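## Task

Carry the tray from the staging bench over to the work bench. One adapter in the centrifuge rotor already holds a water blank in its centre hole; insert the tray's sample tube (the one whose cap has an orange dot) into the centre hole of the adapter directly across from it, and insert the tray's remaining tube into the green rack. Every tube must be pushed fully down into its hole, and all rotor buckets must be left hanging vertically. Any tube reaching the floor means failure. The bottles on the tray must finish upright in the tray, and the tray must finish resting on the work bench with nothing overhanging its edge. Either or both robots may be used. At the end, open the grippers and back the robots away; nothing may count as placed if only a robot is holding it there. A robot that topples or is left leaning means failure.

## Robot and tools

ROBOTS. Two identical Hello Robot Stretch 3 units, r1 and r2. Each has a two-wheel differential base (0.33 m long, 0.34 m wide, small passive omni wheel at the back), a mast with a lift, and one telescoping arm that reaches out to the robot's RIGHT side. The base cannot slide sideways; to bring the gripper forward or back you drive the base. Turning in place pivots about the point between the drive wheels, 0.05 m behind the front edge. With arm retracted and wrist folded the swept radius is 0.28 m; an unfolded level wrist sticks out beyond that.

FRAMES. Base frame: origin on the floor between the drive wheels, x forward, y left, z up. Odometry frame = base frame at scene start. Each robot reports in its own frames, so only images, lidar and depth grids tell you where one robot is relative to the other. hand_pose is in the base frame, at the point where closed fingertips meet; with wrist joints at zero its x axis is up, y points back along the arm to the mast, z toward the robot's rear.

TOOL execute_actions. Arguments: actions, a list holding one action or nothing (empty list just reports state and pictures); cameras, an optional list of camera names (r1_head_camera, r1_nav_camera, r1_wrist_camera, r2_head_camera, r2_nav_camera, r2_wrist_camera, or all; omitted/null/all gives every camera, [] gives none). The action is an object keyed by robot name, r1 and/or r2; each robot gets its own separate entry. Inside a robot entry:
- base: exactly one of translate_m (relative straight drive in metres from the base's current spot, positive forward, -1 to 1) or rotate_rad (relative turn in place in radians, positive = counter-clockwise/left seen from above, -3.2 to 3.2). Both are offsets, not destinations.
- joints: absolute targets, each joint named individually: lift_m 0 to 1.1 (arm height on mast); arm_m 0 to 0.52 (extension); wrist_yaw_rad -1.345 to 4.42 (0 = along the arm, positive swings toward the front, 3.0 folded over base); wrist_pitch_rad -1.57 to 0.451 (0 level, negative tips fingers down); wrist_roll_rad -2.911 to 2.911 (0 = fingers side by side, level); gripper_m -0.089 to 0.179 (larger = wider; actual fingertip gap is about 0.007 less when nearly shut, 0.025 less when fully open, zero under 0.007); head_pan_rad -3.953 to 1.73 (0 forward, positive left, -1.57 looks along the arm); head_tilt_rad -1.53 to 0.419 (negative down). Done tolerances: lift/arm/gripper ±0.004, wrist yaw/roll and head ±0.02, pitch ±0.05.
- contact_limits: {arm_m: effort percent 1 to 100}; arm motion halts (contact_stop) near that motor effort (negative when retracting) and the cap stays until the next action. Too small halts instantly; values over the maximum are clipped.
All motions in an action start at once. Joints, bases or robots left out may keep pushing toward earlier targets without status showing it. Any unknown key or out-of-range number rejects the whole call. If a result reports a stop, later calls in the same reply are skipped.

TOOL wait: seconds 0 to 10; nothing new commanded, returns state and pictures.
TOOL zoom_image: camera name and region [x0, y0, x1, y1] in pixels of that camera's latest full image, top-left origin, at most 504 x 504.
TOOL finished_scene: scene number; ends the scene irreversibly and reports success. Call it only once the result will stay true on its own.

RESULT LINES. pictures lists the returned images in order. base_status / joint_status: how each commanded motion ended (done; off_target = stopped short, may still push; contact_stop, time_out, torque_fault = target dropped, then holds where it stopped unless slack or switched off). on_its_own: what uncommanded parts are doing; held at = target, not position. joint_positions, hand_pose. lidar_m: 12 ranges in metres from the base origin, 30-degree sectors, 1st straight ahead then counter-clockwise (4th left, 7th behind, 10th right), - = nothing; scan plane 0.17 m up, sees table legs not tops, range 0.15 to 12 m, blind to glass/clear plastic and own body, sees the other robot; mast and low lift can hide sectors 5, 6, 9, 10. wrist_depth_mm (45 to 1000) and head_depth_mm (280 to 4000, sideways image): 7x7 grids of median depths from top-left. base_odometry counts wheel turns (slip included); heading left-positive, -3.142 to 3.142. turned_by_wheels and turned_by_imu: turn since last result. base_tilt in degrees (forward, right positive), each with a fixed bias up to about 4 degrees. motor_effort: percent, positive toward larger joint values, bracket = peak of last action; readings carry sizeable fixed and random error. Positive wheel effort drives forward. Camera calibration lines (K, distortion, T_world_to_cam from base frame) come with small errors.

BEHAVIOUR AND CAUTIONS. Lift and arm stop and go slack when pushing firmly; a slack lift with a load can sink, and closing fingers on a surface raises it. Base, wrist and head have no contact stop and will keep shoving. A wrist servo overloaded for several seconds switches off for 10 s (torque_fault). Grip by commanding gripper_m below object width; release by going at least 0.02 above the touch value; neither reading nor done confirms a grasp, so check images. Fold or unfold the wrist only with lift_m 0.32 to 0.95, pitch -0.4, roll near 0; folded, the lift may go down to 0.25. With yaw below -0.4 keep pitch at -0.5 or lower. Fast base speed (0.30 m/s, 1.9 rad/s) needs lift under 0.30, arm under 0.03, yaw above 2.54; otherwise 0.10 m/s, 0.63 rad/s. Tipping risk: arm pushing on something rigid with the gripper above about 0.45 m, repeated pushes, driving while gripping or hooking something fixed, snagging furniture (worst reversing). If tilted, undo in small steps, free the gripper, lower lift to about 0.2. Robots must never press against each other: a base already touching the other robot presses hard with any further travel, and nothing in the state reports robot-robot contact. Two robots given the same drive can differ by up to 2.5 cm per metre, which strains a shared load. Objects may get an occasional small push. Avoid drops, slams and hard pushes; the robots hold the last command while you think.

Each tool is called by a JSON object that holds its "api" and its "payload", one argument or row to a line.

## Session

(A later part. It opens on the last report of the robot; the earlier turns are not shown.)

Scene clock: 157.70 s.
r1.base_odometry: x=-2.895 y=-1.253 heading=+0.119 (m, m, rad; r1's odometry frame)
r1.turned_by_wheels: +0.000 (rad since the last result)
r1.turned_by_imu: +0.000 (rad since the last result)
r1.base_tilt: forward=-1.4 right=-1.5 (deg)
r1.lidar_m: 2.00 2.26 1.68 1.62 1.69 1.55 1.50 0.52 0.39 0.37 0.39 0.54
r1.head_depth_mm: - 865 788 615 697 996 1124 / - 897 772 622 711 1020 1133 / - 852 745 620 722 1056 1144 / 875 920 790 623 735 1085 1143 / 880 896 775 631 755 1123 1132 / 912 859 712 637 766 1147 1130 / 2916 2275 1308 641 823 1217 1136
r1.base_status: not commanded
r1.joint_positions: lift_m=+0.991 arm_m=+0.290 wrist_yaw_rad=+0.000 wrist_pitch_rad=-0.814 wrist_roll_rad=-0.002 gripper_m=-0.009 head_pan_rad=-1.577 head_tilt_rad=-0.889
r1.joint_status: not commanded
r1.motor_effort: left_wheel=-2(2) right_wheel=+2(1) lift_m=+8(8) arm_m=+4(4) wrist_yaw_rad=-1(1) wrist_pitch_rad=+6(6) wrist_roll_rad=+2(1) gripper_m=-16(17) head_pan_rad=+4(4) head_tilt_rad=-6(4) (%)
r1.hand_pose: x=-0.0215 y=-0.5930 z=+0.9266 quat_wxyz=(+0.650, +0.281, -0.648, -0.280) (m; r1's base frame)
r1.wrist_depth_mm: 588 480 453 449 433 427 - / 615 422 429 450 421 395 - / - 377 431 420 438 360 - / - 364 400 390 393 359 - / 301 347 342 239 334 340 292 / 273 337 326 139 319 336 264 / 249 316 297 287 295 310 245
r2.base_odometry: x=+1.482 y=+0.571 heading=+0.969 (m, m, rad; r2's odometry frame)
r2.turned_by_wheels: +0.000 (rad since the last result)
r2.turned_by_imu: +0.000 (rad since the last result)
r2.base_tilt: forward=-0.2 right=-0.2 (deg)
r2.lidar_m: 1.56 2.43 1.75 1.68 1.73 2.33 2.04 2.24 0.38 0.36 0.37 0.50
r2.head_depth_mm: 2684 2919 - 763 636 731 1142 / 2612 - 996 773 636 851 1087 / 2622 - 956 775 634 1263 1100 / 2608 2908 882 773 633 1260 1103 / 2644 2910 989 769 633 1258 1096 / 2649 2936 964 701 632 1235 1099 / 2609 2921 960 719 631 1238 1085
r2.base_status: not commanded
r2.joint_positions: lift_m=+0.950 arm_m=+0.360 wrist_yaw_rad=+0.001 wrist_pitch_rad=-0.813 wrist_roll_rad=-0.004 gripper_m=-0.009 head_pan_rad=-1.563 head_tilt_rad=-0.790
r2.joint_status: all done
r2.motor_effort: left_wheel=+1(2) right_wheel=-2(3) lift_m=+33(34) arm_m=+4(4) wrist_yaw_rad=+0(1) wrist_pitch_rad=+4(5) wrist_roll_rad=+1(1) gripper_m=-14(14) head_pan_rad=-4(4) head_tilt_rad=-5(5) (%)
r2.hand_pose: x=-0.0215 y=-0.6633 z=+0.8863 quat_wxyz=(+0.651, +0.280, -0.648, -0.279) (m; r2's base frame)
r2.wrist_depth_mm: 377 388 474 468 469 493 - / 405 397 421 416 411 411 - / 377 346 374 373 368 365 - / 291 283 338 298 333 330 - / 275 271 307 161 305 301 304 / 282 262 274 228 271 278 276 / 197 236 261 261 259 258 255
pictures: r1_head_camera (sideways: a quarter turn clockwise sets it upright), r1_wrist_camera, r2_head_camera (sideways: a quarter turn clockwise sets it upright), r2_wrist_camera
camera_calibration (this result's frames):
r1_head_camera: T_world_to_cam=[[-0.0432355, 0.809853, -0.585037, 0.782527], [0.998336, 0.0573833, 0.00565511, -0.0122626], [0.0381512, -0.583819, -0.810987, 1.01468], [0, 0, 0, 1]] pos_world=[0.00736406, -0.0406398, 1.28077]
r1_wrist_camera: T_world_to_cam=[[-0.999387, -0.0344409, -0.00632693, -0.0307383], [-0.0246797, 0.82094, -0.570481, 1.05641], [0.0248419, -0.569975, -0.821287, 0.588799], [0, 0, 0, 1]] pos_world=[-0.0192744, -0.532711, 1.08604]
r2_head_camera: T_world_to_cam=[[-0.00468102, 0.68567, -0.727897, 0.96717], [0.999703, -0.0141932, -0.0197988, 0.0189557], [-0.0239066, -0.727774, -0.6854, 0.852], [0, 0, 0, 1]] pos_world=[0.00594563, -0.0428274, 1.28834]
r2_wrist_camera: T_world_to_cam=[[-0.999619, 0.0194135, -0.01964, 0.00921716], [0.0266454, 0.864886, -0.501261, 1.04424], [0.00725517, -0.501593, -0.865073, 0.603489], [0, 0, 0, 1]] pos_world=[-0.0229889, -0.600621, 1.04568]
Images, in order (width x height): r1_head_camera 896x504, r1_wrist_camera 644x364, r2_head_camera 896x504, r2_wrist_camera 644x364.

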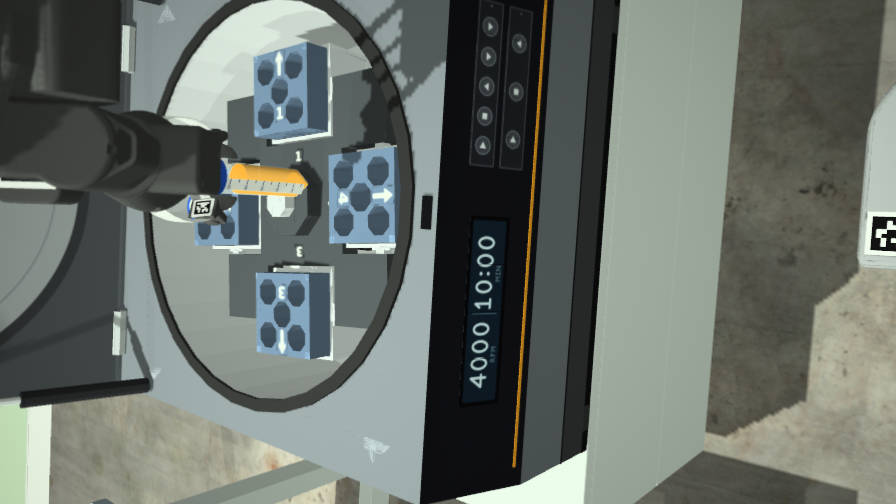

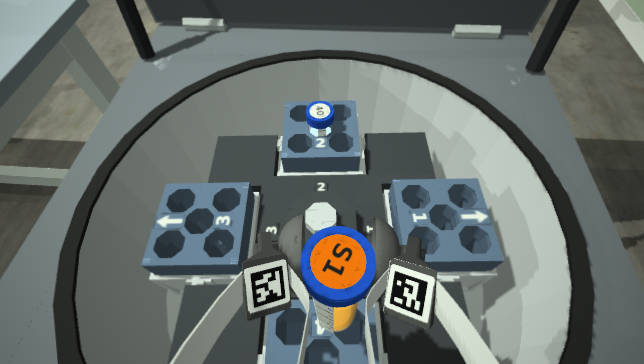

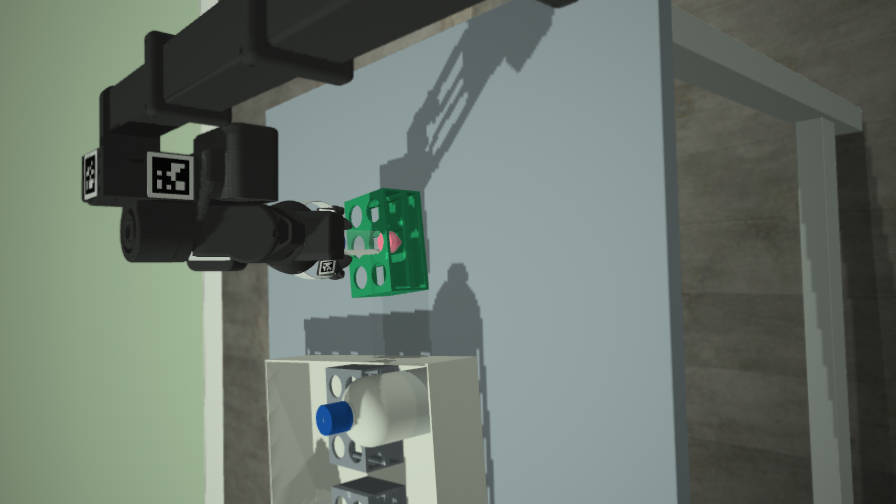

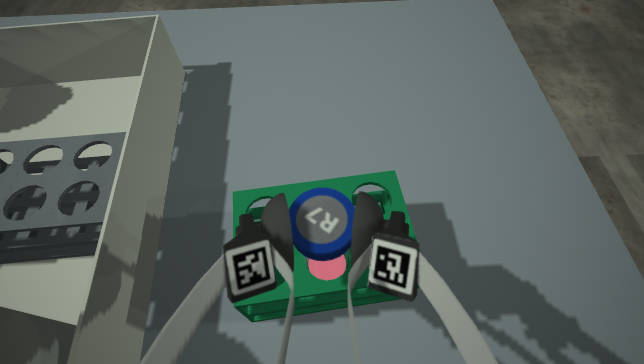

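{"api": "execute_actions", "payload": {
  "actions": [
    {"r1":{"base":{"translate_m":0.011},"joints":{"arm_m":0.279,"lift_m":0.945}},"r2":{"joints":{"lift_m":0.938}}}
  ],
  "cameras": []
}}

{"api": "execute_actions", "payload": {
  "actions": [
    {"r2":{"joints":{"gripper_m":0.07}}}
  ],
  "cameras": ["r2_wrist_camera","r1_head_camera","r1_wrist_camera"]
}}

{"api": "zoom_image", "payload": {
  "camera": "r1_head_camera",
  "region": [200, 100, 440, 280]
}}

Scene clock: 161.23 s.
r1.base_odometry: x=-2.884 y=-1.252 heading=+0.119 (m, m, rad; r1's odometry frame)
r1.turned_by_wheels: +0.000 (rad since the last result)
r1.turned_by_imu: +0.000 (rad since the last result)
r1.base_tilt: forward=-1.4 right=-1.5 (deg)
r1.lidar_m: 1.99 2.26 1.67 1.62 1.69 1.57 1.51 0.52 0.39 0.37 0.39 0.67
r1.head_depth_mm: - 841 794 614 698 999 1123 / - - 774 621 710 1028 1136 / 856 - 716 620 725 1048 1148 / 872 917 777 625 737 1089 1158 / 886 894 788 631 750 1122 1131 / 2612 875 700 640 767 1151 1130 / 2854 2294 1356 644 822 1225 1133
r1.base_status: done
r1.joint_positions: lift_m=+0.946 arm_m=+0.279 wrist_yaw_rad=+0.000 wrist_pitch_rad=-0.814 wrist_roll_rad=-0.002 gripper_m=-0.009 head_pan_rad=-1.577 head_tilt_rad=-0.889
r1.joint_status: all done
r1.motor_effort: left_wheel=-2(3) right_wheel=+2(4) lift_m=+8(5) arm_m=-4(5) wrist_yaw_rad=-1(1) wrist_pitch_rad=+6(6) wrist_roll_rad=+1(1) gripper_m=-17(17) head_pan_rad=+4(4) head_tilt_rad=-4(4) (%)
r1.hand_pose: x=-0.0215 y=-0.5827 z=+0.8816 quat_wxyz=(+0.650, +0.281, -0.648, -0.280) (m; r1's base frame)
r1.wrist_depth_mm: 573 414 394 407 399 384 - / - 357 416 405 429 347 351 / - 343 394 368 387 355 296 / 280 327 327 319 329 325 270 / 252 306 296 221 311 303 258 / 230 330 289 139 287 315 242 / 208 271 261 242 251 279 216
r2.base_odometry: x=+1.482 y=+0.571 heading=+0.969 (m, m, rad; r2's odometry frame)
r2.turned_by_wheels: +0.000 (rad since the last result)
r2.turned_by_imu: +0.000 (rad since the last result)
r2.base_tilt: forward=-0.2 right=-0.2 (deg)
r2.lidar_m: 1.57 2.43 1.75 1.68 1.73 2.34 2.03 2.24 0.38 0.36 0.37 0.50
r2.head_depth_mm: 2702 2955 - 751 635 728 1141 / 2705 - 976 774 634 849 1082 / 2673 - 957 773 634 1258 1102 / 2674 2910 820 773 633 1260 1095 / 2647 2917 992 770 631 1257 1100 / 2607 2959 968 704 634 1230 1102 / 2628 2907 960 721 632 1228 1082
r2.base_status: not commanded
r2.joint_positions: lift_m=+0.938 arm_m=+0.360 wrist_yaw_rad=+0.001 wrist_pitch_rad=-0.808 wrist_roll_rad=-0.004 gripper_m=-0.009 head_pan_rad=-1.563 head_tilt_rad=-0.790
r2.joint_status: all done
r2.motor_effort: left_wheel=+2(1) right_wheel=-2(3) lift_m=+34(35) arm_m=+3(3) wrist_yaw_rad=+0(0) wrist_pitch_rad=+3(4) wrist_roll_rad=+1(1) gripper_m=-14(14) head_pan_rad=-4(4) head_tilt_rad=-6(6) (%)
r2.hand_pose: x=-0.0215 y=-0.6643 z=+0.8750 quat_wxyz=(+0.652, +0.279, -0.648, -0.278) (m; r2's base frame)
r2.wrist_depth_mm: 367 374 461 455 458 461 - / 396 383 401 401 396 392 - / 362 313 360 357 352 354 - / 264 278 324 250 318 318 329 / 263 270 291 160 291 291 288 / 267 261 233 218 260 266 265 / 189 237 250 250 248 248 246
pictures: none
No camera images: the call's "cameras" was empty. Leave "cameras" out to get every camera's image.

Scene clock: 162.53 s.
r1.base_odometry: x=-2.884 y=-1.252 heading=+0.119 (m, m, rad; r1's odometry frame)
r1.turned_by_wheels: +0.000 (rad since the last result)
r1.turned_by_imu: +0.000 (rad since the last result)
r1.base_tilt: forward=-1.5 right=-1.5 (deg)
r1.lidar_m: 1.99 2.26 1.67 1.62 1.69 1.56 1.51 0.52 0.39 0.37 0.39 0.67
r1.head_depth_mm: - 843 795 617 698 998 1128 / - - 775 621 710 1024 1138 / 854 - 715 620 725 1056 1142 / 873 924 776 627 736 1084 1154 / 880 895 790 633 753 1123 1129 / 2587 870 701 640 767 1154 1134 / 2807 2290 1349 645 822 1226 1131
r1.base_status: not commanded
r1.joint_positions: lift_m=+0.946 arm_m=+0.279 wrist_yaw_rad=+0.000 wrist_pitch_rad=-0.814 wrist_roll_rad=-0.002 gripper_m=-0.009 head_pan_rad=-1.577 head_tilt_rad=-0.889
r1.joint_status: not commanded
r1.motor_effort: left_wheel=-2(2) right_wheel=+1(2) lift_m=+8(8) arm_m=-4(4) wrist_yaw_rad=-1(1) wrist_pitch_rad=+6(6) wrist_roll_rad=+2(1) gripper_m=-15(16) head_pan_rad=+4(4) head_tilt_rad=-4(4) (%)
r1.hand_pose: x=-0.0215 y=-0.5827 z=+0.8816 quat_wxyz=(+0.650, +0.281, -0.648, -0.280) (m; r1's base frame)
r1.wrist_depth_mm: 582 413 397 405 397 387 - / - 356 411 408 429 346 348 / - 347 398 364 382 356 297 / 281 319 330 319 329 323 272 / 254 304 296 222 307 298 260 / 231 330 290 140 287 315 242 / 209 273 263 241 250 279 217
r2.base_odometry: x=+1.482 y=+0.571 heading=+0.969 (m, m, rad; r2's odometry frame)
r2.turned_by_wheels: +0.000 (rad since the last result)
r2.turned_by_imu: +0.000 (rad since the last result)
r2.base_tilt: forward=-0.2 right=-0.2 (deg)
r2.lidar_m: 1.57 2.43 1.75 1.68 1.73 2.33 2.04 2.24 0.38 0.36 0.37 0.50
r2.head_depth_mm: 2667 2979 - 752 635 729 1145 / 2654 - 970 779 636 850 1088 / 2656 - 956 772 636 1265 1095 / 2664 2883 816 776 634 1255 1099 / 2636 2885 992 771 633 1259 1098 / 2609 2938 967 703 631 1237 1100 / 2589 2903 960 719 632 1230 1084
r2.base_status: not commanded
r2.joint_positions: lift_m=+0.938 arm_m=+0.360 wrist_yaw_rad=+0.001 wrist_pitch_rad=-0.809 wrist_roll_rad=-0.004 gripper_m=+0.070 head_pan_rad=-1.563 head_tilt_rad=-0.790
r2.joint_status: all done
r2.motor_effort: left_wheel=+1(1) right_wheel=-3(2) lift_m=+34(34) arm_m=+4(3) wrist_yaw_rad=+0(1) wrist_pitch_rad=+3(3) wrist_roll_rad=+1(1) gripper_m=+1(81) head_pan_rad=-4(4) head_tilt_rad=-5(5) (%)
r2.hand_pose: x=-0.0215 y=-0.6640 z=+0.8749 quat_wxyz=(+0.651, +0.279, -0.648, -0.278) (m; r2's base frame)
r2.wrist_depth_mm: 367 376 457 454 450 459 - / 395 387 401 397 396 393 - / 358 314 359 358 354 351 - / 261 278 324 250 316 320 328 / 262 270 293 167 289 291 291 / 267 246 233 232 260 267 265 / 189 242 251 249 248 246 245
pictures: r1_head_camera (sideways: a quarter turn clockwise sets it upright), r1_wrist_camera, r2_wrist_camera
camera_calibration (this result's frames):
r1_head_camera: T_world_to_cam=[[-0.0432581, 0.809856, -0.585032, 0.78252], [0.998335, 0.0574111, 0.00565555, -0.0122632], [0.0381675, -0.583813, -0.810991, 1.01468], [0, 0, 0, 1]] pos_world=[0.00736519, -0.0406396, 1.28077]
r1_wrist_camera: T_world_to_cam=[[-0.999387, -0.0344409, -0.00632752, -0.0306665], [-0.0246797, 0.820948, -0.57047, 1.02225], [0.0248421, -0.569964, -0.821294, 0.557743], [0, 0, 0, 1]] pos_world=[-0.0192744, -0.522378, 1.04104]
r2_wrist_camera: T_world_to_cam=[[-0.999619, 0.0193378, -0.01971, 0.00901867], [0.0266402, 0.863149, -0.504246, 1.04057], [0.00726169, -0.504578, -0.863335, 0.589715], [0, 0, 0, 1]] pos_world=[-0.0229881, -0.600784, 1.034]
Images, in order (width x height): r1_head_camera 896x504, r1_wrist_camera 644x364, r2_wrist_camera 644x364.

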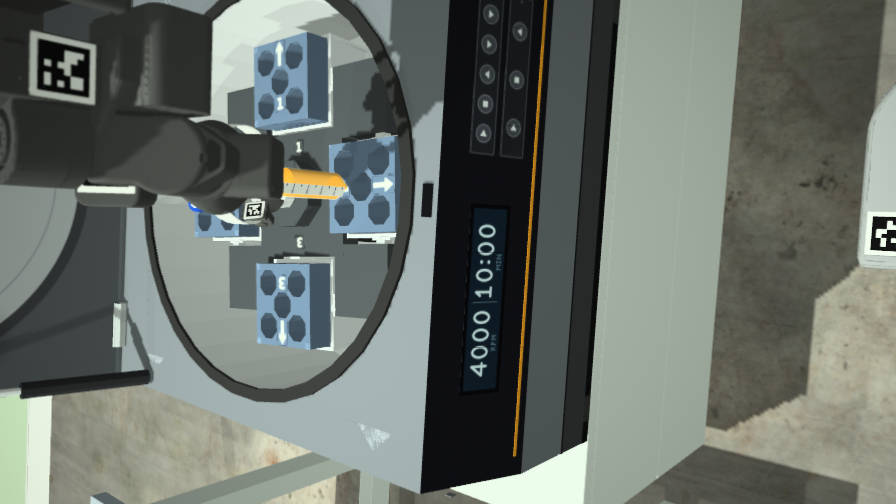

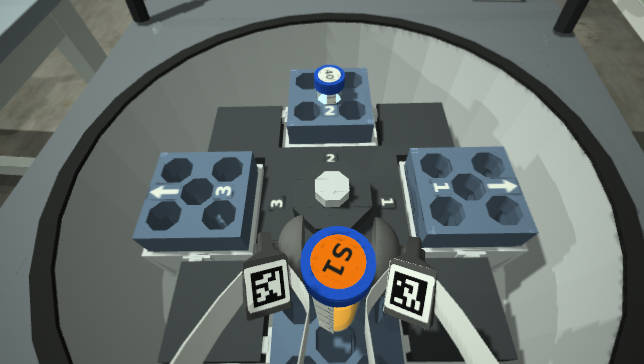

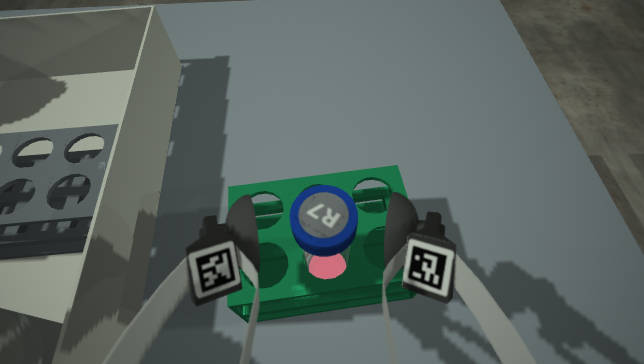

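Region (200, 100, 440, 280) of r1_head_camera's 896x504 image, scaled by 2.100, with more detail than that image has; it fills the top 378 rows of this view, and the rest is white.

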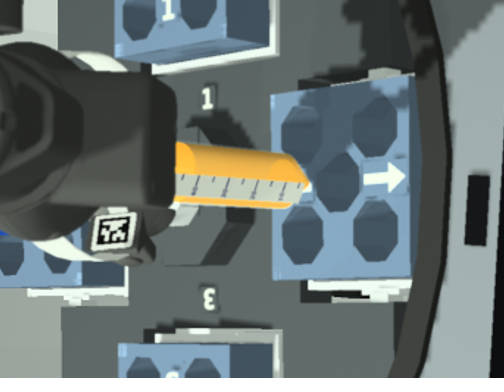

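{"api": "execute_actions", "payload": {
  "actions": [
    {"r1":{"joints":{"lift_m":0.88}},"r2":{"joints":{"lift_m":1.02}}}
  ],
  "cameras": ["r1_head_camera","r1_wrist_camera"]
}}

Scene clock: 165.23 s.
r1.base_odometry: x=-2.884 y=-1.252 heading=+0.119 (m, m, rad; r1's odometry frame)
r1.turned_by_wheels: +0.000 (rad since the last result)
r1.turned_by_imu: +0.000 (rad since the last result)
r1.base_tilt: forward=-1.4 right=-1.4 (deg)
r1.lidar_m: 1.99 2.26 1.67 1.62 1.69 1.56 1.51 0.52 0.39 0.38 0.39 0.67
r1.head_depth_mm: - - 794 617 700 1002 1133 / - - 776 623 710 1032 1132 / 846 - 716 620 725 1058 1147 / 879 915 780 626 737 1088 1144 / 886 897 791 632 753 1111 1128 / 2616 869 703 639 768 1158 1133 / 2853 2299 1367 647 824 1225 1124
r1.base_status: not commanded
r1.joint_positions: lift_m=+0.913 arm_m=+0.279 wrist_yaw_rad=+0.000 wrist_pitch_rad=-0.736 wrist_roll_rad=-0.002 gripper_m=-0.009 head_pan_rad=-1.577 head_tilt_rad=-0.889
r1.joint_status: lift_m contact_stop (moved -0.033 of -0.066)
r1.on_its_own: lift_m is slack since a contact_stop, until your next command for it (your +0.880 is given up); wrist_pitch_rad is at rest, and its effort (-26) is outside its rest range (-20 to +32)
r1.motor_effort: left_wheel=-2(2) right_wheel=+1(2) lift_m=+20(23) arm_m=-3(4) wrist_yaw_rad=-1(1) wrist_pitch_rad=-26(35) wrist_roll_rad=+1(2) gripper_m=-16(17) head_pan_rad=+3(4) head_tilt_rad=-4(5) (%)
r1.hand_pose: x=-0.0215 y=-0.5980 z=+0.8615 quat_wxyz=(+0.661, +0.255, -0.659, -0.254) (m; r1's base frame)
r1.wrist_depth_mm: 573 431 416 406 409 402 - / 623 343 389 410 397 340 356 / - 334 399 356 378 352 286 / 270 319 318 326 321 309 264 / 256 287 284 150 283 273 263 / 242 291 269 138 - 273 251 / 225 281 243 217 236 249 237
r2.base_odometry: x=+1.482 y=+0.571 heading=+0.969 (m, m, rad; r2's odometry frame)
r2.turned_by_wheels: +0.000 (rad since the last result)
r2.turned_by_imu: +0.000 (rad since the last result)
r2.base_tilt: forward=-0.2 right=-0.2 (deg)
r2.lidar_m: 1.56 2.43 1.75 1.68 1.73 2.33 2.04 2.24 0.38 0.36 0.37 0.50
r2.head_depth_mm: - 3084 2442 802 637 730 1140 / 2723 3003 992 774 634 852 1087 / - 3022 992 770 637 1257 1105 / 2636 - 953 773 635 1263 1101 / 2635 2932 986 770 633 1261 1101 / 2623 2911 965 705 634 1236 1095 / 2629 2947 959 723 632 1228 1078
r2.base_status: not commanded
r2.joint_positions: lift_m=+1.020 arm_m=+0.360 wrist_yaw_rad=+0.001 wrist_pitch_rad=-0.810 wrist_roll_rad=-0.004 gripper_m=+0.070 head_pan_rad=-1.563 head_tilt_rad=-0.790
r2.joint_status: all done
r2.motor_effort: left_wheel=+1(2) right_wheel=-3(3) lift_m=+50(53) arm_m=+4(4) wrist_yaw_rad=+0(1) wrist_pitch_rad=+4(3) wrist_roll_rad=+1(1) gripper_m=+1(1) head_pan_rad=-5(4) head_tilt_rad=-5(6) (%)
r2.hand_pose: x=-0.0215 y=-0.6639 z=+0.9562 quat_wxyz=(+0.651, +0.280, -0.648, -0.278) (m; r2's base frame)
r2.wrist_depth_mm: - - - - - - - / 537 448 520 522 519 - - / 461 462 465 468 460 481 - / 422 367 423 417 418 415 - / 326 323 389 324 379 377 - / 345 343 343 285 338 348 - / 207 309 327 320 323 323 329
pictures: r1_head_camera (sideways: a quarter turn clockwise sets it upright), r1_wrist_camera
camera_calibration (this result's frames):
r1_head_camera: T_world_to_cam=[[-0.0432924, 0.809986, -0.584849, 0.782282], [0.998332, 0.0574531, 0.00566989, -0.0122818], [0.0381939, -0.583628, -0.811122, 1.01485], [0, 0, 0, 1]] pos_world=[0.00736699, -0.0406348, 1.28076]
r1_wrist_camera: T_world_to_cam=[[-0.999386, -0.0348445, -0.00365226, -0.0338585], [-0.0246747, 0.774019, -0.632682, 1.04882], [0.0248724, -0.632203, -0.774403, 0.454861], [0, 0, 0, 1]] pos_world=[-0.0192719, -0.525419, 1.01569]
Images, in order (width x height): r1_head_camera 896x504, r1_wrist_camera 644x364.

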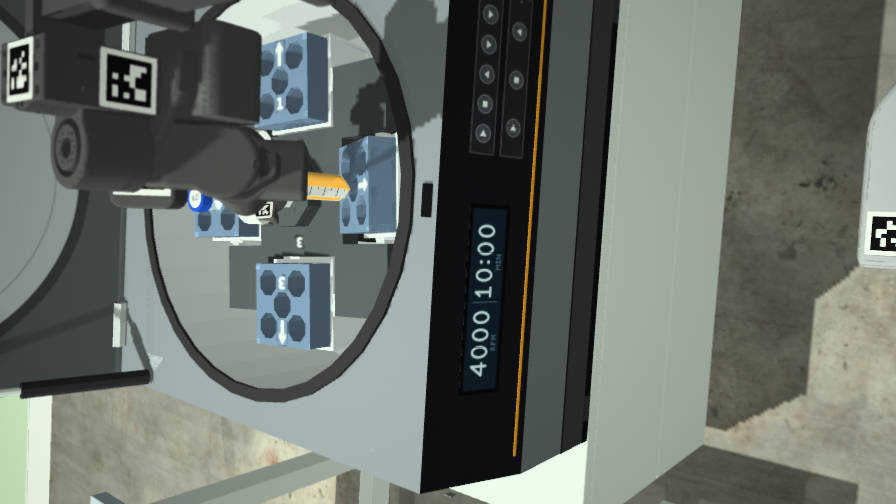

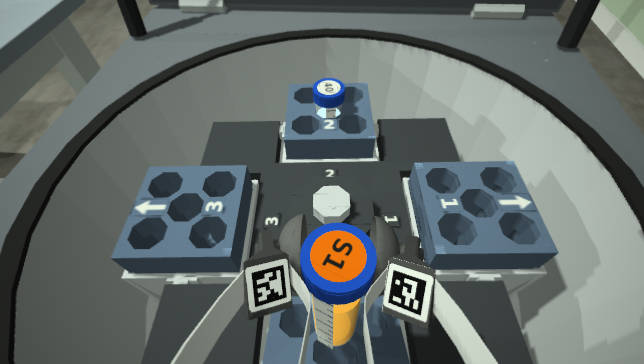

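{"api": "execute_actions", "payload": {
  "actions": [
    {"r1":{"joints":{"lift_m":0.95}},"r2":{"joints":{"arm_m":0.05}}}
  ],
  "cameras": ["r1_head_camera","r1_wrist_camera","r2_head_camera"]
}}

{"api": "zoom_image", "payload": {
  "camera": "r1_head_camera",
  "region": [200, 100, 440, 280]
}}

Scene clock: 169.87 s.
r1.base_odometry: x=-2.884 y=-1.252 heading=+0.119 (m, m, rad; r1's odometry frame)
r1.turned_by_wheels: +0.000 (rad since the last result)
r1.turned_by_imu: +0.000 (rad since the last result)
r1.base_tilt: forward=-1.5 right=-1.4 (deg)
r1.lidar_m: 2.00 2.26 1.68 1.62 1.69 1.57 1.51 0.52 0.39 0.37 0.39 0.67
r1.head_depth_mm: - 837 792 616 696 1002 1123 / - 899 774 620 708 1022 1134 / 849 - 717 620 723 1057 1147 / 875 921 777 627 737 1087 1145 / 884 895 790 630 752 1122 1131 / 2618 872 700 639 768 1154 1137 / 2893 2296 1350 645 825 1210 1133
r1.base_status: not commanded
r1.joint_positions: lift_m=+0.949 arm_m=+0.279 wrist_yaw_rad=+0.000 wrist_pitch_rad=-0.812 wrist_roll_rad=-0.002 gripper_m=-0.009 head_pan_rad=-1.577 head_tilt_rad=-0.889
r1.joint_status: all done
r1.motor_effort: left_wheel=-1(1) right_wheel=+1(1) lift_m=+32(31) arm_m=-3(3) wrist_yaw_rad=-1(1) wrist_pitch_rad=+5(26) wrist_roll_rad=+2(1) gripper_m=-16(17) head_pan_rad=+4(4) head_tilt_rad=-6(3) (%)
r1.hand_pose: x=-0.0215 y=-0.5830 z=+0.8854 quat_wxyz=(+0.651, +0.280, -0.648, -0.279) (m; r1's base frame)
r1.wrist_depth_mm: 574 420 404 412 398 392 - / - 353 417 421 424 354 - / - 350 400 370 396 355 303 / 286 325 333 326 331 326 278 / 258 313 301 224 309 297 258 / 234 327 291 138 290 321 242 / 212 276 266 239 254 278 217
r2.base_odometry: x=+1.482 y=+0.571 heading=+0.969 (m, m, rad; r2's odometry frame)
r2.turned_by_wheels: +0.000 (rad since the last result)
r2.turned_by_imu: +0.000 (rad since the last result)
r2.base_tilt: forward=-0.2 right=-0.2 (deg)
r2.lidar_m: 1.57 2.43 1.76 1.68 1.73 2.34 2.03 2.24 0.38 0.36 0.37 0.50
r2.head_depth_mm: 2644 - - - 604 730 1145 / 2679 2961 - - 605 852 1082 / 2659 2925 - - 595 1259 1110 / 2663 2968 1073 779 617 1258 1108 / 2621 2984 987 770 632 1255 1099 / 2658 2919 968 703 632 1234 1098 / 2604 2868 959 725 634 1236 1077
r2.base_status: not commanded
r2.joint_positions: lift_m=+1.020 arm_m=+0.050 wrist_yaw_rad=+0.001 wrist_pitch_rad=-0.811 wrist_roll_rad=-0.004 gripper_m=+0.070 head_pan_rad=-1.563 head_tilt_rad=-0.790
r2.joint_status: all done
r2.motor_effort: left_wheel=+2(2) right_wheel=-2(2) lift_m=+50(51) arm_m=-1(5) wrist_yaw_rad=-1(1) wrist_pitch_rad=+3(3) wrist_roll_rad=+1(1) gripper_m=+1(0) head_pan_rad=-4(4) head_tilt_rad=-5(5) (%)
r2.hand_pose: x=-0.0215 y=-0.3543 z=+0.9561 quat_wxyz=(+0.651, +0.280, -0.648, -0.278) (m; r2's base frame)
r2.wrist_depth_mm: 523 351 580 491 591 - - / 508 367 514 488 518 - - / 413 406 448 468 464 473 - / 427 429 425 425 419 418 - / 390 390 394 386 387 378 - / 358 359 349 354 344 348 - / 333 332 333 332 327 331 -
pictures: r1_head_camera (sideways: a quarter turn clockwise sets it upright), r1_wrist_camera, r2_head_camera (sideways: a quarter turn clockwise sets it upright)
camera_calibration (this result's frames):
r1_head_camera: T_world_to_cam=[[-0.0432921, 0.809986, -0.584849, 0.782282], [0.998332, 0.0574528, 0.00566988, -0.0122818], [0.0381937, -0.583628, -0.811122, 1.01485], [0, 0, 0, 1]] pos_world=[0.00736697, -0.0406348, 1.28076]
r1_wrist_camera: T_world_to_cam=[[-0.999387, -0.0344552, -0.00626018, -0.0307226], [-0.0246809, 0.819822, -0.572086, 1.02544], [0.0248436, -0.571581, -0.82017, 0.558664], [0, 0, 0, 1]] pos_world=[-0.0192742, -0.522416, 1.04465]
r2_head_camera: T_world_to_cam=[[-0.00467989, 0.685683, -0.727885, 0.967154], [0.999703, -0.0141946, -0.0197991, 0.0189562], [-0.023908, -0.727762, -0.685413, 0.852016], [0, 0, 0, 1]] pos_world=[0.00594555, -0.0428272, 1.28834]
Images, in order (width x height): r1_head_camera 896x504, r1_wrist_camera 644x364, r2_head_camera 896x504.

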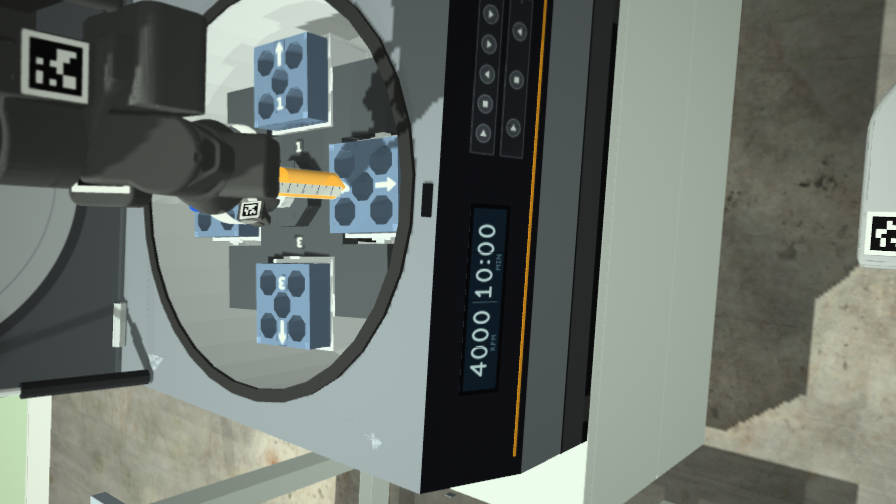

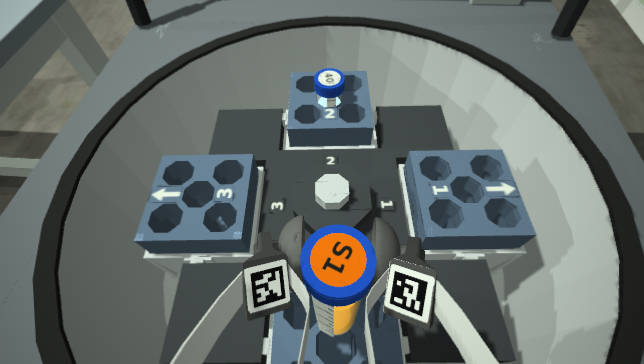

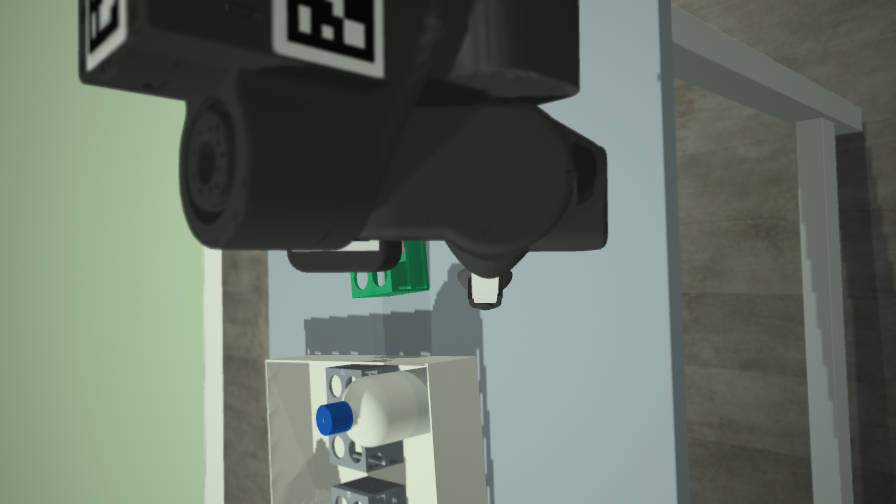

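Region (200, 100, 440, 280) of r1_head_camera's 896x504 image, scaled by 2.100, with more detail than that image has; it fills the top 378 rows of this view, and the rest is white.

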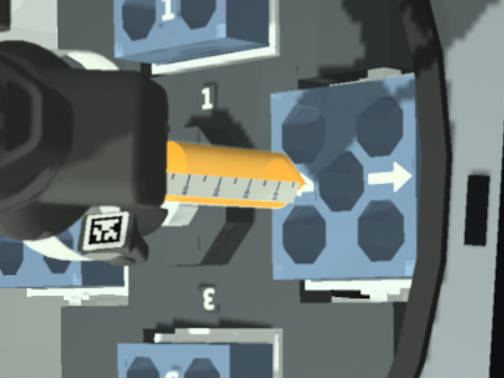

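{"api": "execute_actions", "payload": {
  "actions": [
    {"r1":{"joints":{"arm_m":0.265}}}
  ],
  "cameras": []
}}

{"api": "execute_actions", "payload": {
  "actions": [
    {"r1":{"joints":{"lift_m":0.925}}}
  ],
  "cameras": ["r1_head_camera","r1_wrist_camera"]
}}

{"api": "zoom_image", "payload": {
  "camera": "r1_head_camera",
  "region": [200, 100, 440, 280]
}}

Scene clock: 171.93 s.
r1.base_odometry: x=-2.884 y=-1.252 heading=+0.119 (m, m, rad; r1's odometry frame)
r1.turned_by_wheels: +0.000 (rad since the last result)
r1.turned_by_imu: +0.000 (rad since the last result)
r1.base_tilt: forward=-1.4 right=-1.5 (deg)
r1.lidar_m: 1.99 2.26 1.67 1.62 1.69 1.56 1.51 0.52 0.39 0.37 0.39 0.67
r1.head_depth_mm: - 846 793 613 695 1003 1128 / - - 769 620 709 1025 1129 / 856 - 718 620 722 1051 1142 / 878 916 774 625 737 1092 1148 / 881 897 789 633 755 1122 1135 / 2583 872 702 639 766 1155 1134 / 2854 2310 1352 644 823 1227 1131
r1.base_status: not commanded
r1.joint_positions: lift_m=+0.949 arm_m=+0.265 wrist_yaw_rad=+0.000 wrist_pitch_rad=-0.813 wrist_roll_rad=-0.002 gripper_m=-0.009 head_pan_rad=-1.577 head_tilt_rad=-0.889
r1.joint_status: all done
r1.motor_effort: left_wheel=-2(2) right_wheel=+1(1) lift_m=+32(32) arm_m=-4(5) wrist_yaw_rad=-1(1) wrist_pitch_rad=+5(5) wrist_roll_rad=+1(1) gripper_m=-17(15) head_pan_rad=+4(4) head_tilt_rad=-4(6) (%)
r1.hand_pose: x=-0.0215 y=-0.5690 z=+0.8853 quat_wxyz=(+0.651, +0.280, -0.648, -0.279) (m; r1's base frame)
r1.wrist_depth_mm: 586 420 407 423 403 389 - / - 359 420 403 435 355 - / - 346 400 374 381 353 304 / 283 329 338 322 331 325 276 / 255 317 309 226 307 316 254 / 231 323 292 138 291 313 233 / 212 270 325 239 261 275 206
r2.base_odometry: x=+1.482 y=+0.571 heading=+0.969 (m, m, rad; r2's odometry frame)
r2.turned_by_wheels: +0.000 (rad since the last result)
r2.turned_by_imu: +0.000 (rad since the last result)
r2.base_tilt: forward=-0.2 right=-0.3 (deg)
r2.lidar_m: 1.56 2.43 1.75 1.68 1.73 2.33 2.04 2.24 0.38 0.36 0.37 0.50
r2.head_depth_mm: 2598 - - - 606 730 1144 / 2676 2919 - - 605 856 1091 / 2636 2908 - - 595 1258 1099 / 2652 2938 1078 780 617 1257 1102 / 2591 2955 987 774 631 1257 1106 / 2619 2914 964 705 634 1232 1091 / 2630 2917 956 721 632 1234 1086
r2.base_status: not commanded
r2.joint_positions: lift_m=+1.020 arm_m=+0.050 wrist_yaw_rad=+0.001 wrist_pitch_rad=-0.811 wrist_roll_rad=-0.004 gripper_m=+0.070 head_pan_rad=-1.563 head_tilt_rad=-0.790
r2.joint_status: not commanded
r2.motor_effort: left_wheel=+2(1) right_wheel=-3(3) lift_m=+50(51) arm_m=-1(1) wrist_yaw_rad=-2(0) wrist_pitch_rad=+4(3) wrist_roll_rad=+1(1) gripper_m=+1(0) head_pan_rad=-4(4) head_tilt_rad=-5(5) (%)
r2.hand_pose: x=-0.0215 y=-0.3543 z=+0.9561 quat_wxyz=(+0.651, +0.280, -0.648, -0.278) (m; r2's base frame)
r2.wrist_depth_mm: 519 349 588 490 591 - - / 511 366 509 494 519 - - / 412 406 450 467 462 473 - / 428 428 422 418 421 412 - / 392 390 393 383 390 379 - / 359 357 349 354 346 351 - / 332 330 331 332 329 333 996
pictures: none
No camera images: the call's "cameras" was empty. Leave "cameras" out to get every camera's image.

Scene clock: 172.93 s.
r1.base_odometry: x=-2.884 y=-1.252 heading=+0.119 (m, m, rad; r1's odometry frame)
r1.turned_by_wheels: +0.000 (rad since the last result)
r1.turned_by_imu: +0.000 (rad since the last result)
r1.base_tilt: forward=-1.4 right=-1.5 (deg)
r1.lidar_m: 1.99 2.26 1.67 1.62 1.69 1.56 1.51 0.52 0.39 0.37 0.39 0.67
r1.head_depth_mm: - - 794 617 696 1003 1124 / - - 772 622 709 1028 1128 / 838 - 712 621 724 1058 1145 / 873 916 777 625 738 1091 1152 / 880 900 791 632 752 1116 1133 / 2605 876 700 640 766 1155 1136 / 2871 2326 1344 645 824 1220 1129
r1.base_status: not commanded
r1.joint_positions: lift_m=+0.926 arm_m=+0.265 wrist_yaw_rad=+0.000 wrist_pitch_rad=-0.813 wrist_roll_rad=-0.002 gripper_m=-0.009 head_pan_rad=-1.577 head_tilt_rad=-0.889
r1.joint_status: all done
r1.motor_effort: left_wheel=-2(2) right_wheel=+1(1) lift_m=+8(28) arm_m=-4(4) wrist_yaw_rad=-1(1) wrist_pitch_rad=+6(5) wrist_roll_rad=+2(2) gripper_m=-16(17) head_pan_rad=+4(4) head_tilt_rad=-3(4) (%)
r1.hand_pose: x=-0.0215 y=-0.5689 z=+0.8618 quat_wxyz=(+0.650, +0.280, -0.648, -0.280) (m; r1's base frame)
r1.wrist_depth_mm: 608 363 387 411 376 348 - / - 335 400 364 411 351 302 / 287 331 350 344 349 331 277 / 257 303 303 296 311 293 264 / 239 296 288 220 287 294 255 / 216 298 266 138 261 274 233 / 192 252 253 223 248 257 203
r2.base_odometry: x=+1.482 y=+0.571 heading=+0.969 (m, m, rad; r2's odometry frame)
r2.turned_by_wheels: +0.000 (rad since the last result)
r2.turned_by_imu: +0.000 (rad since the last result)
r2.base_tilt: forward=-0.2 right=-0.2 (deg)
r2.lidar_m: 1.56 2.43 1.75 1.68 1.73 2.34 2.04 2.23 0.38 0.36 0.37 0.50
r2.head_depth_mm: 2613 - - - 605 731 1146 / 2662 2926 - - 605 852 1080 / 2661 2926 - - 597 1262 1099 / 2637 2966 1082 780 618 1259 1097 / 2655 2934 990 771 633 1256 1102 / 2627 2969 965 702 634 1238 1100 / 2613 2875 959 722 632 1233 1088
r2.base_status: not commanded
r2.joint_positions: lift_m=+1.020 arm_m=+0.050 wrist_yaw_rad=+0.001 wrist_pitch_rad=-0.811 wrist_roll_rad=-0.004 gripper_m=+0.070 head_pan_rad=-1.563 head_tilt_rad=-0.790
r2.joint_status: not commanded
r2.motor_effort: left_wheel=+1(2) right_wheel=-3(2) lift_m=+50(50) arm_m=-1(1) wrist_yaw_rad=-1(0) wrist_pitch_rad=+3(3) wrist_roll_rad=+1(1) gripper_m=+1(0) head_pan_rad=-4(5) head_tilt_rad=-6(5) (%)
r2.hand_pose: x=-0.0215 y=-0.3543 z=+0.9561 quat_wxyz=(+0.651, +0.280, -0.648, -0.278) (m; r2's base frame)
r2.wrist_depth_mm: 526 349 583 491 593 - - / 513 370 515 485 524 - - / 412 408 453 465 458 473 - / 427 425 424 421 417 414 - / 391 389 394 382 387 380 - / 358 359 349 353 345 347 - / 331 330 333 331 329 332 -
pictures: r1_head_camera (sideways: a quarter turn clockwise sets it upright), r1_wrist_camera
camera_calibration (this result's frames):
r1_head_camera: T_world_to_cam=[[-0.043292, 0.809986, -0.584849, 0.782282], [0.998332, 0.0574526, 0.00566989, -0.0122819], [0.0381937, -0.583628, -0.811122, 1.01485], [0, 0, 0, 1]] pos_world=[0.00736697, -0.0406348, 1.28076]
r1_wrist_camera: T_world_to_cam=[[-0.999387, -0.0344478, -0.00629562, -0.0303478], [-0.0246804, 0.820416, -0.571235, 0.99995], [0.0248428, -0.570729, -0.820763, 0.548419], [0, 0, 0, 1]] pos_world=[-0.0192743, -0.508422, 1.02114]
Images, in order (width x height): r1_head_camera 896x504, r1_wrist_camera 644x364.

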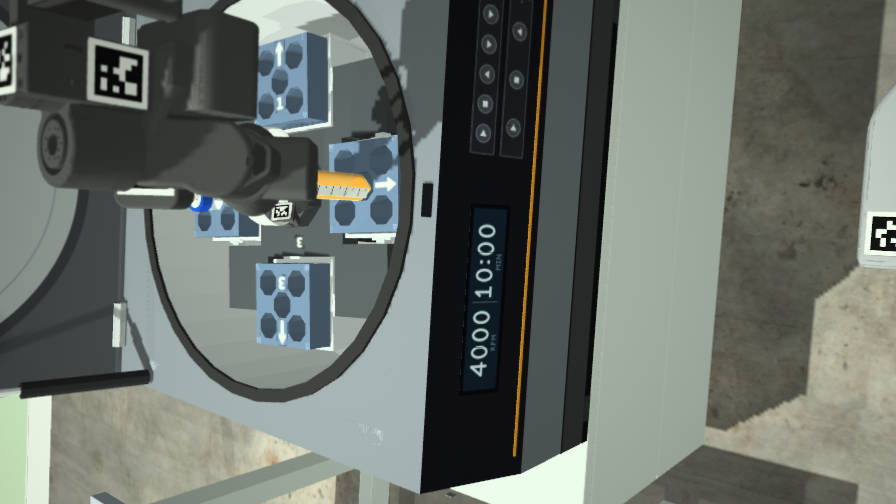

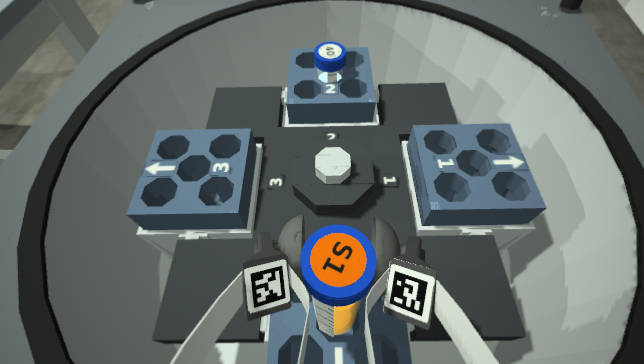

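Region (200, 100, 440, 280) of r1_head_camera's 896x504 image, scaled by 2.100, with more detail than that image has; it fills the top 378 rows of this view, and the rest is white.

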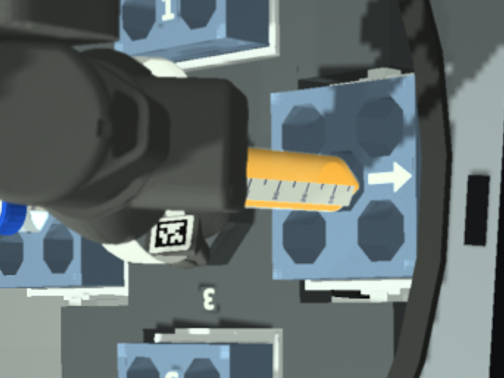

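{"api": "execute_actions", "payload": {
  "actions": [
    {"r1":{"joints":{"lift_m":0.885,"arm_m":0.269}}}
  ],
  "cameras": ["r1_head_camera","r1_wrist_camera"]
}}

Scene clock: 174.80 s.
r1.base_odometry: x=-2.884 y=-1.252 heading=+0.119 (m, m, rad; r1's odometry frame)
r1.turned_by_wheels: +0.000 (rad since the last result)
r1.turned_by_imu: +0.000 (rad since the last result)
r1.base_tilt: forward=-1.5 right=-1.5 (deg)
r1.lidar_m: 1.99 2.27 1.68 1.62 1.69 1.56 1.51 0.52 0.39 0.37 0.39 0.67
r1.head_depth_mm: 836 - 793 616 697 1001 1122 / 839 - 766 622 709 1023 1131 / 863 - 716 619 723 1055 1151 / 877 914 774 624 736 1085 1144 / 881 896 793 630 749 1115 1136 / 2590 871 701 640 768 1158 1131 / 2834 2289 1350 644 825 1224 1133
r1.base_status: not commanded
r1.joint_positions: lift_m=+0.886 arm_m=+0.269 wrist_yaw_rad=+0.000 wrist_pitch_rad=-0.818 wrist_roll_rad=-0.002 gripper_m=-0.009 head_pan_rad=-1.577 head_tilt_rad=-0.889
r1.joint_status: all done
r1.motor_effort: left_wheel=-2(2) right_wheel=+1(1) lift_m=+8(6) arm_m=+4(5) wrist_yaw_rad=-1(1) wrist_pitch_rad=+7(7) wrist_roll_rad=+1(1) gripper_m=-17(16) head_pan_rad=+4(4) head_tilt_rad=-4(4) (%)
r1.hand_pose: x=-0.0215 y=-0.5713 z=+0.8211 quat_wxyz=(+0.650, +0.282, -0.648, -0.281) (m; r1's base frame)
r1.wrist_depth_mm: 313 312 376 355 378 321 276 / 264 327 344 319 337 327 263 / 260 286 291 277 290 268 265 / 253 253 265 259 264 244 250 / 240 276 248 185 243 247 252 / 218 235 225 138 223 222 234 / 190 230 210 188 209 248 206
r2.base_odometry: x=+1.482 y=+0.571 heading=+0.969 (m, m, rad; r2's odometry frame)
r2.turned_by_wheels: +0.000 (rad since the last result)
r2.turned_by_imu: +0.000 (rad since the last result)
r2.base_tilt: forward=-0.2 right=-0.3 (deg)
r2.lidar_m: 1.56 2.43 1.76 1.68 1.73 2.34 2.04 2.24 0.38 0.36 0.37 0.50
r2.head_depth_mm: 2611 - - - 605 728 1140 / 2639 2919 - - 606 850 1088 / 2644 2910 - - 598 1254 1104 / 2646 2911 1078 780 618 1270 1106 / 2649 2921 989 772 634 1258 1098 / 2635 2916 964 702 632 1235 1106 / 2597 2930 964 722 631 1231 1077
r2.base_status: not commanded
r2.joint_positions: lift_m=+1.020 arm_m=+0.050 wrist_yaw_rad=+0.001 wrist_pitch_rad=-0.811 wrist_roll_rad=-0.004 gripper_m=+0.070 head_pan_rad=-1.563 head_tilt_rad=-0.790
r2.joint_status: not commanded
r2.motor_effort: left_wheel=+1(2) right_wheel=-2(2) lift_m=+50(51) arm_m=-1(1) wrist_yaw_rad=+1(0) wrist_pitch_rad=+3(3) wrist_roll_rad=+1(1) gripper_m=+0(0) head_pan_rad=-5(4) head_tilt_rad=-5(5) (%)
r2.hand_pose: x=-0.0215 y=-0.3543 z=+0.9561 quat_wxyz=(+0.651, +0.280, -0.648, -0.278) (m; r2's base frame)
r2.wrist_depth_mm: 520 350 582 495 591 - - / 509 367 514 489 521 - - / 414 408 450 464 463 470 - / 428 427 424 425 415 420 - / 389 390 391 385 390 380 - / 356 356 349 351 345 345 - / 330 328 333 329 331 333 -
pictures: r1_head_camera (sideways: a quarter turn clockwise sets it upright), r1_wrist_camera
camera_calibration (this result's frames):
r1_head_camera: T_world_to_cam=[[-0.0432922, 0.809986, -0.584849, 0.782282], [0.998332, 0.0574529, 0.00566988, -0.0122818], [0.0381938, -0.583628, -0.811122, 1.01485], [0, 0, 0, 1]] pos_world=[0.00736698, -0.0406348, 1.28076]
r1_wrist_camera: T_world_to_cam=[[-0.999387, -0.0344182, -0.00644449, -0.0305489], [-0.02468, 0.822909, -0.567637, 0.977163], [0.0248403, -0.56713, -0.823254, 0.517738], [0, 0, 0, 1]] pos_world=[-0.0192745, -0.511542, 0.980707]
Images, in order (width x height): r1_head_camera 896x504, r1_wrist_camera 644x364.

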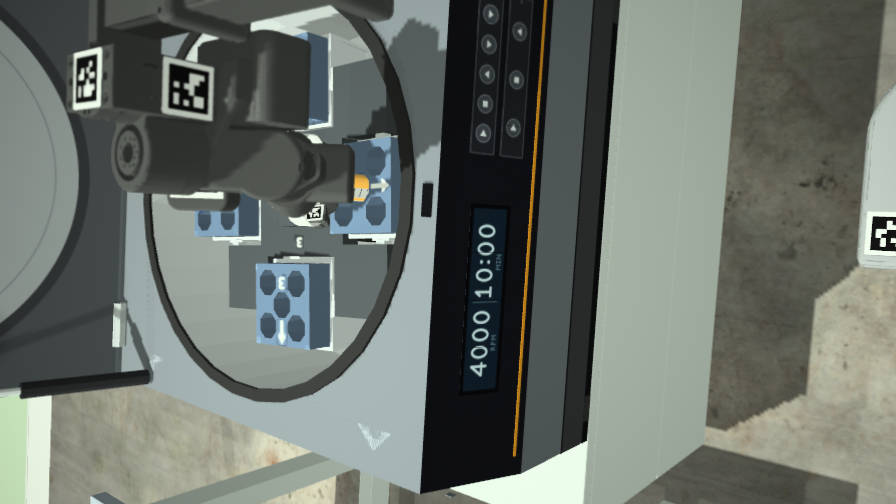

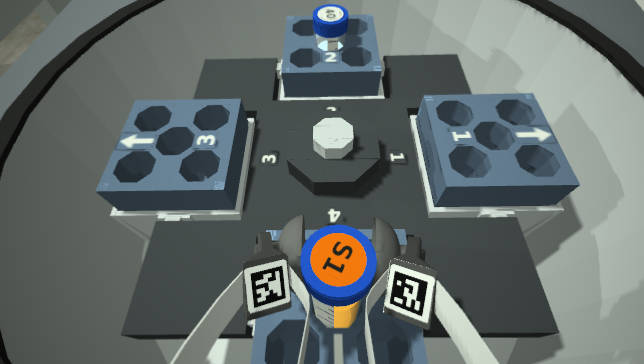

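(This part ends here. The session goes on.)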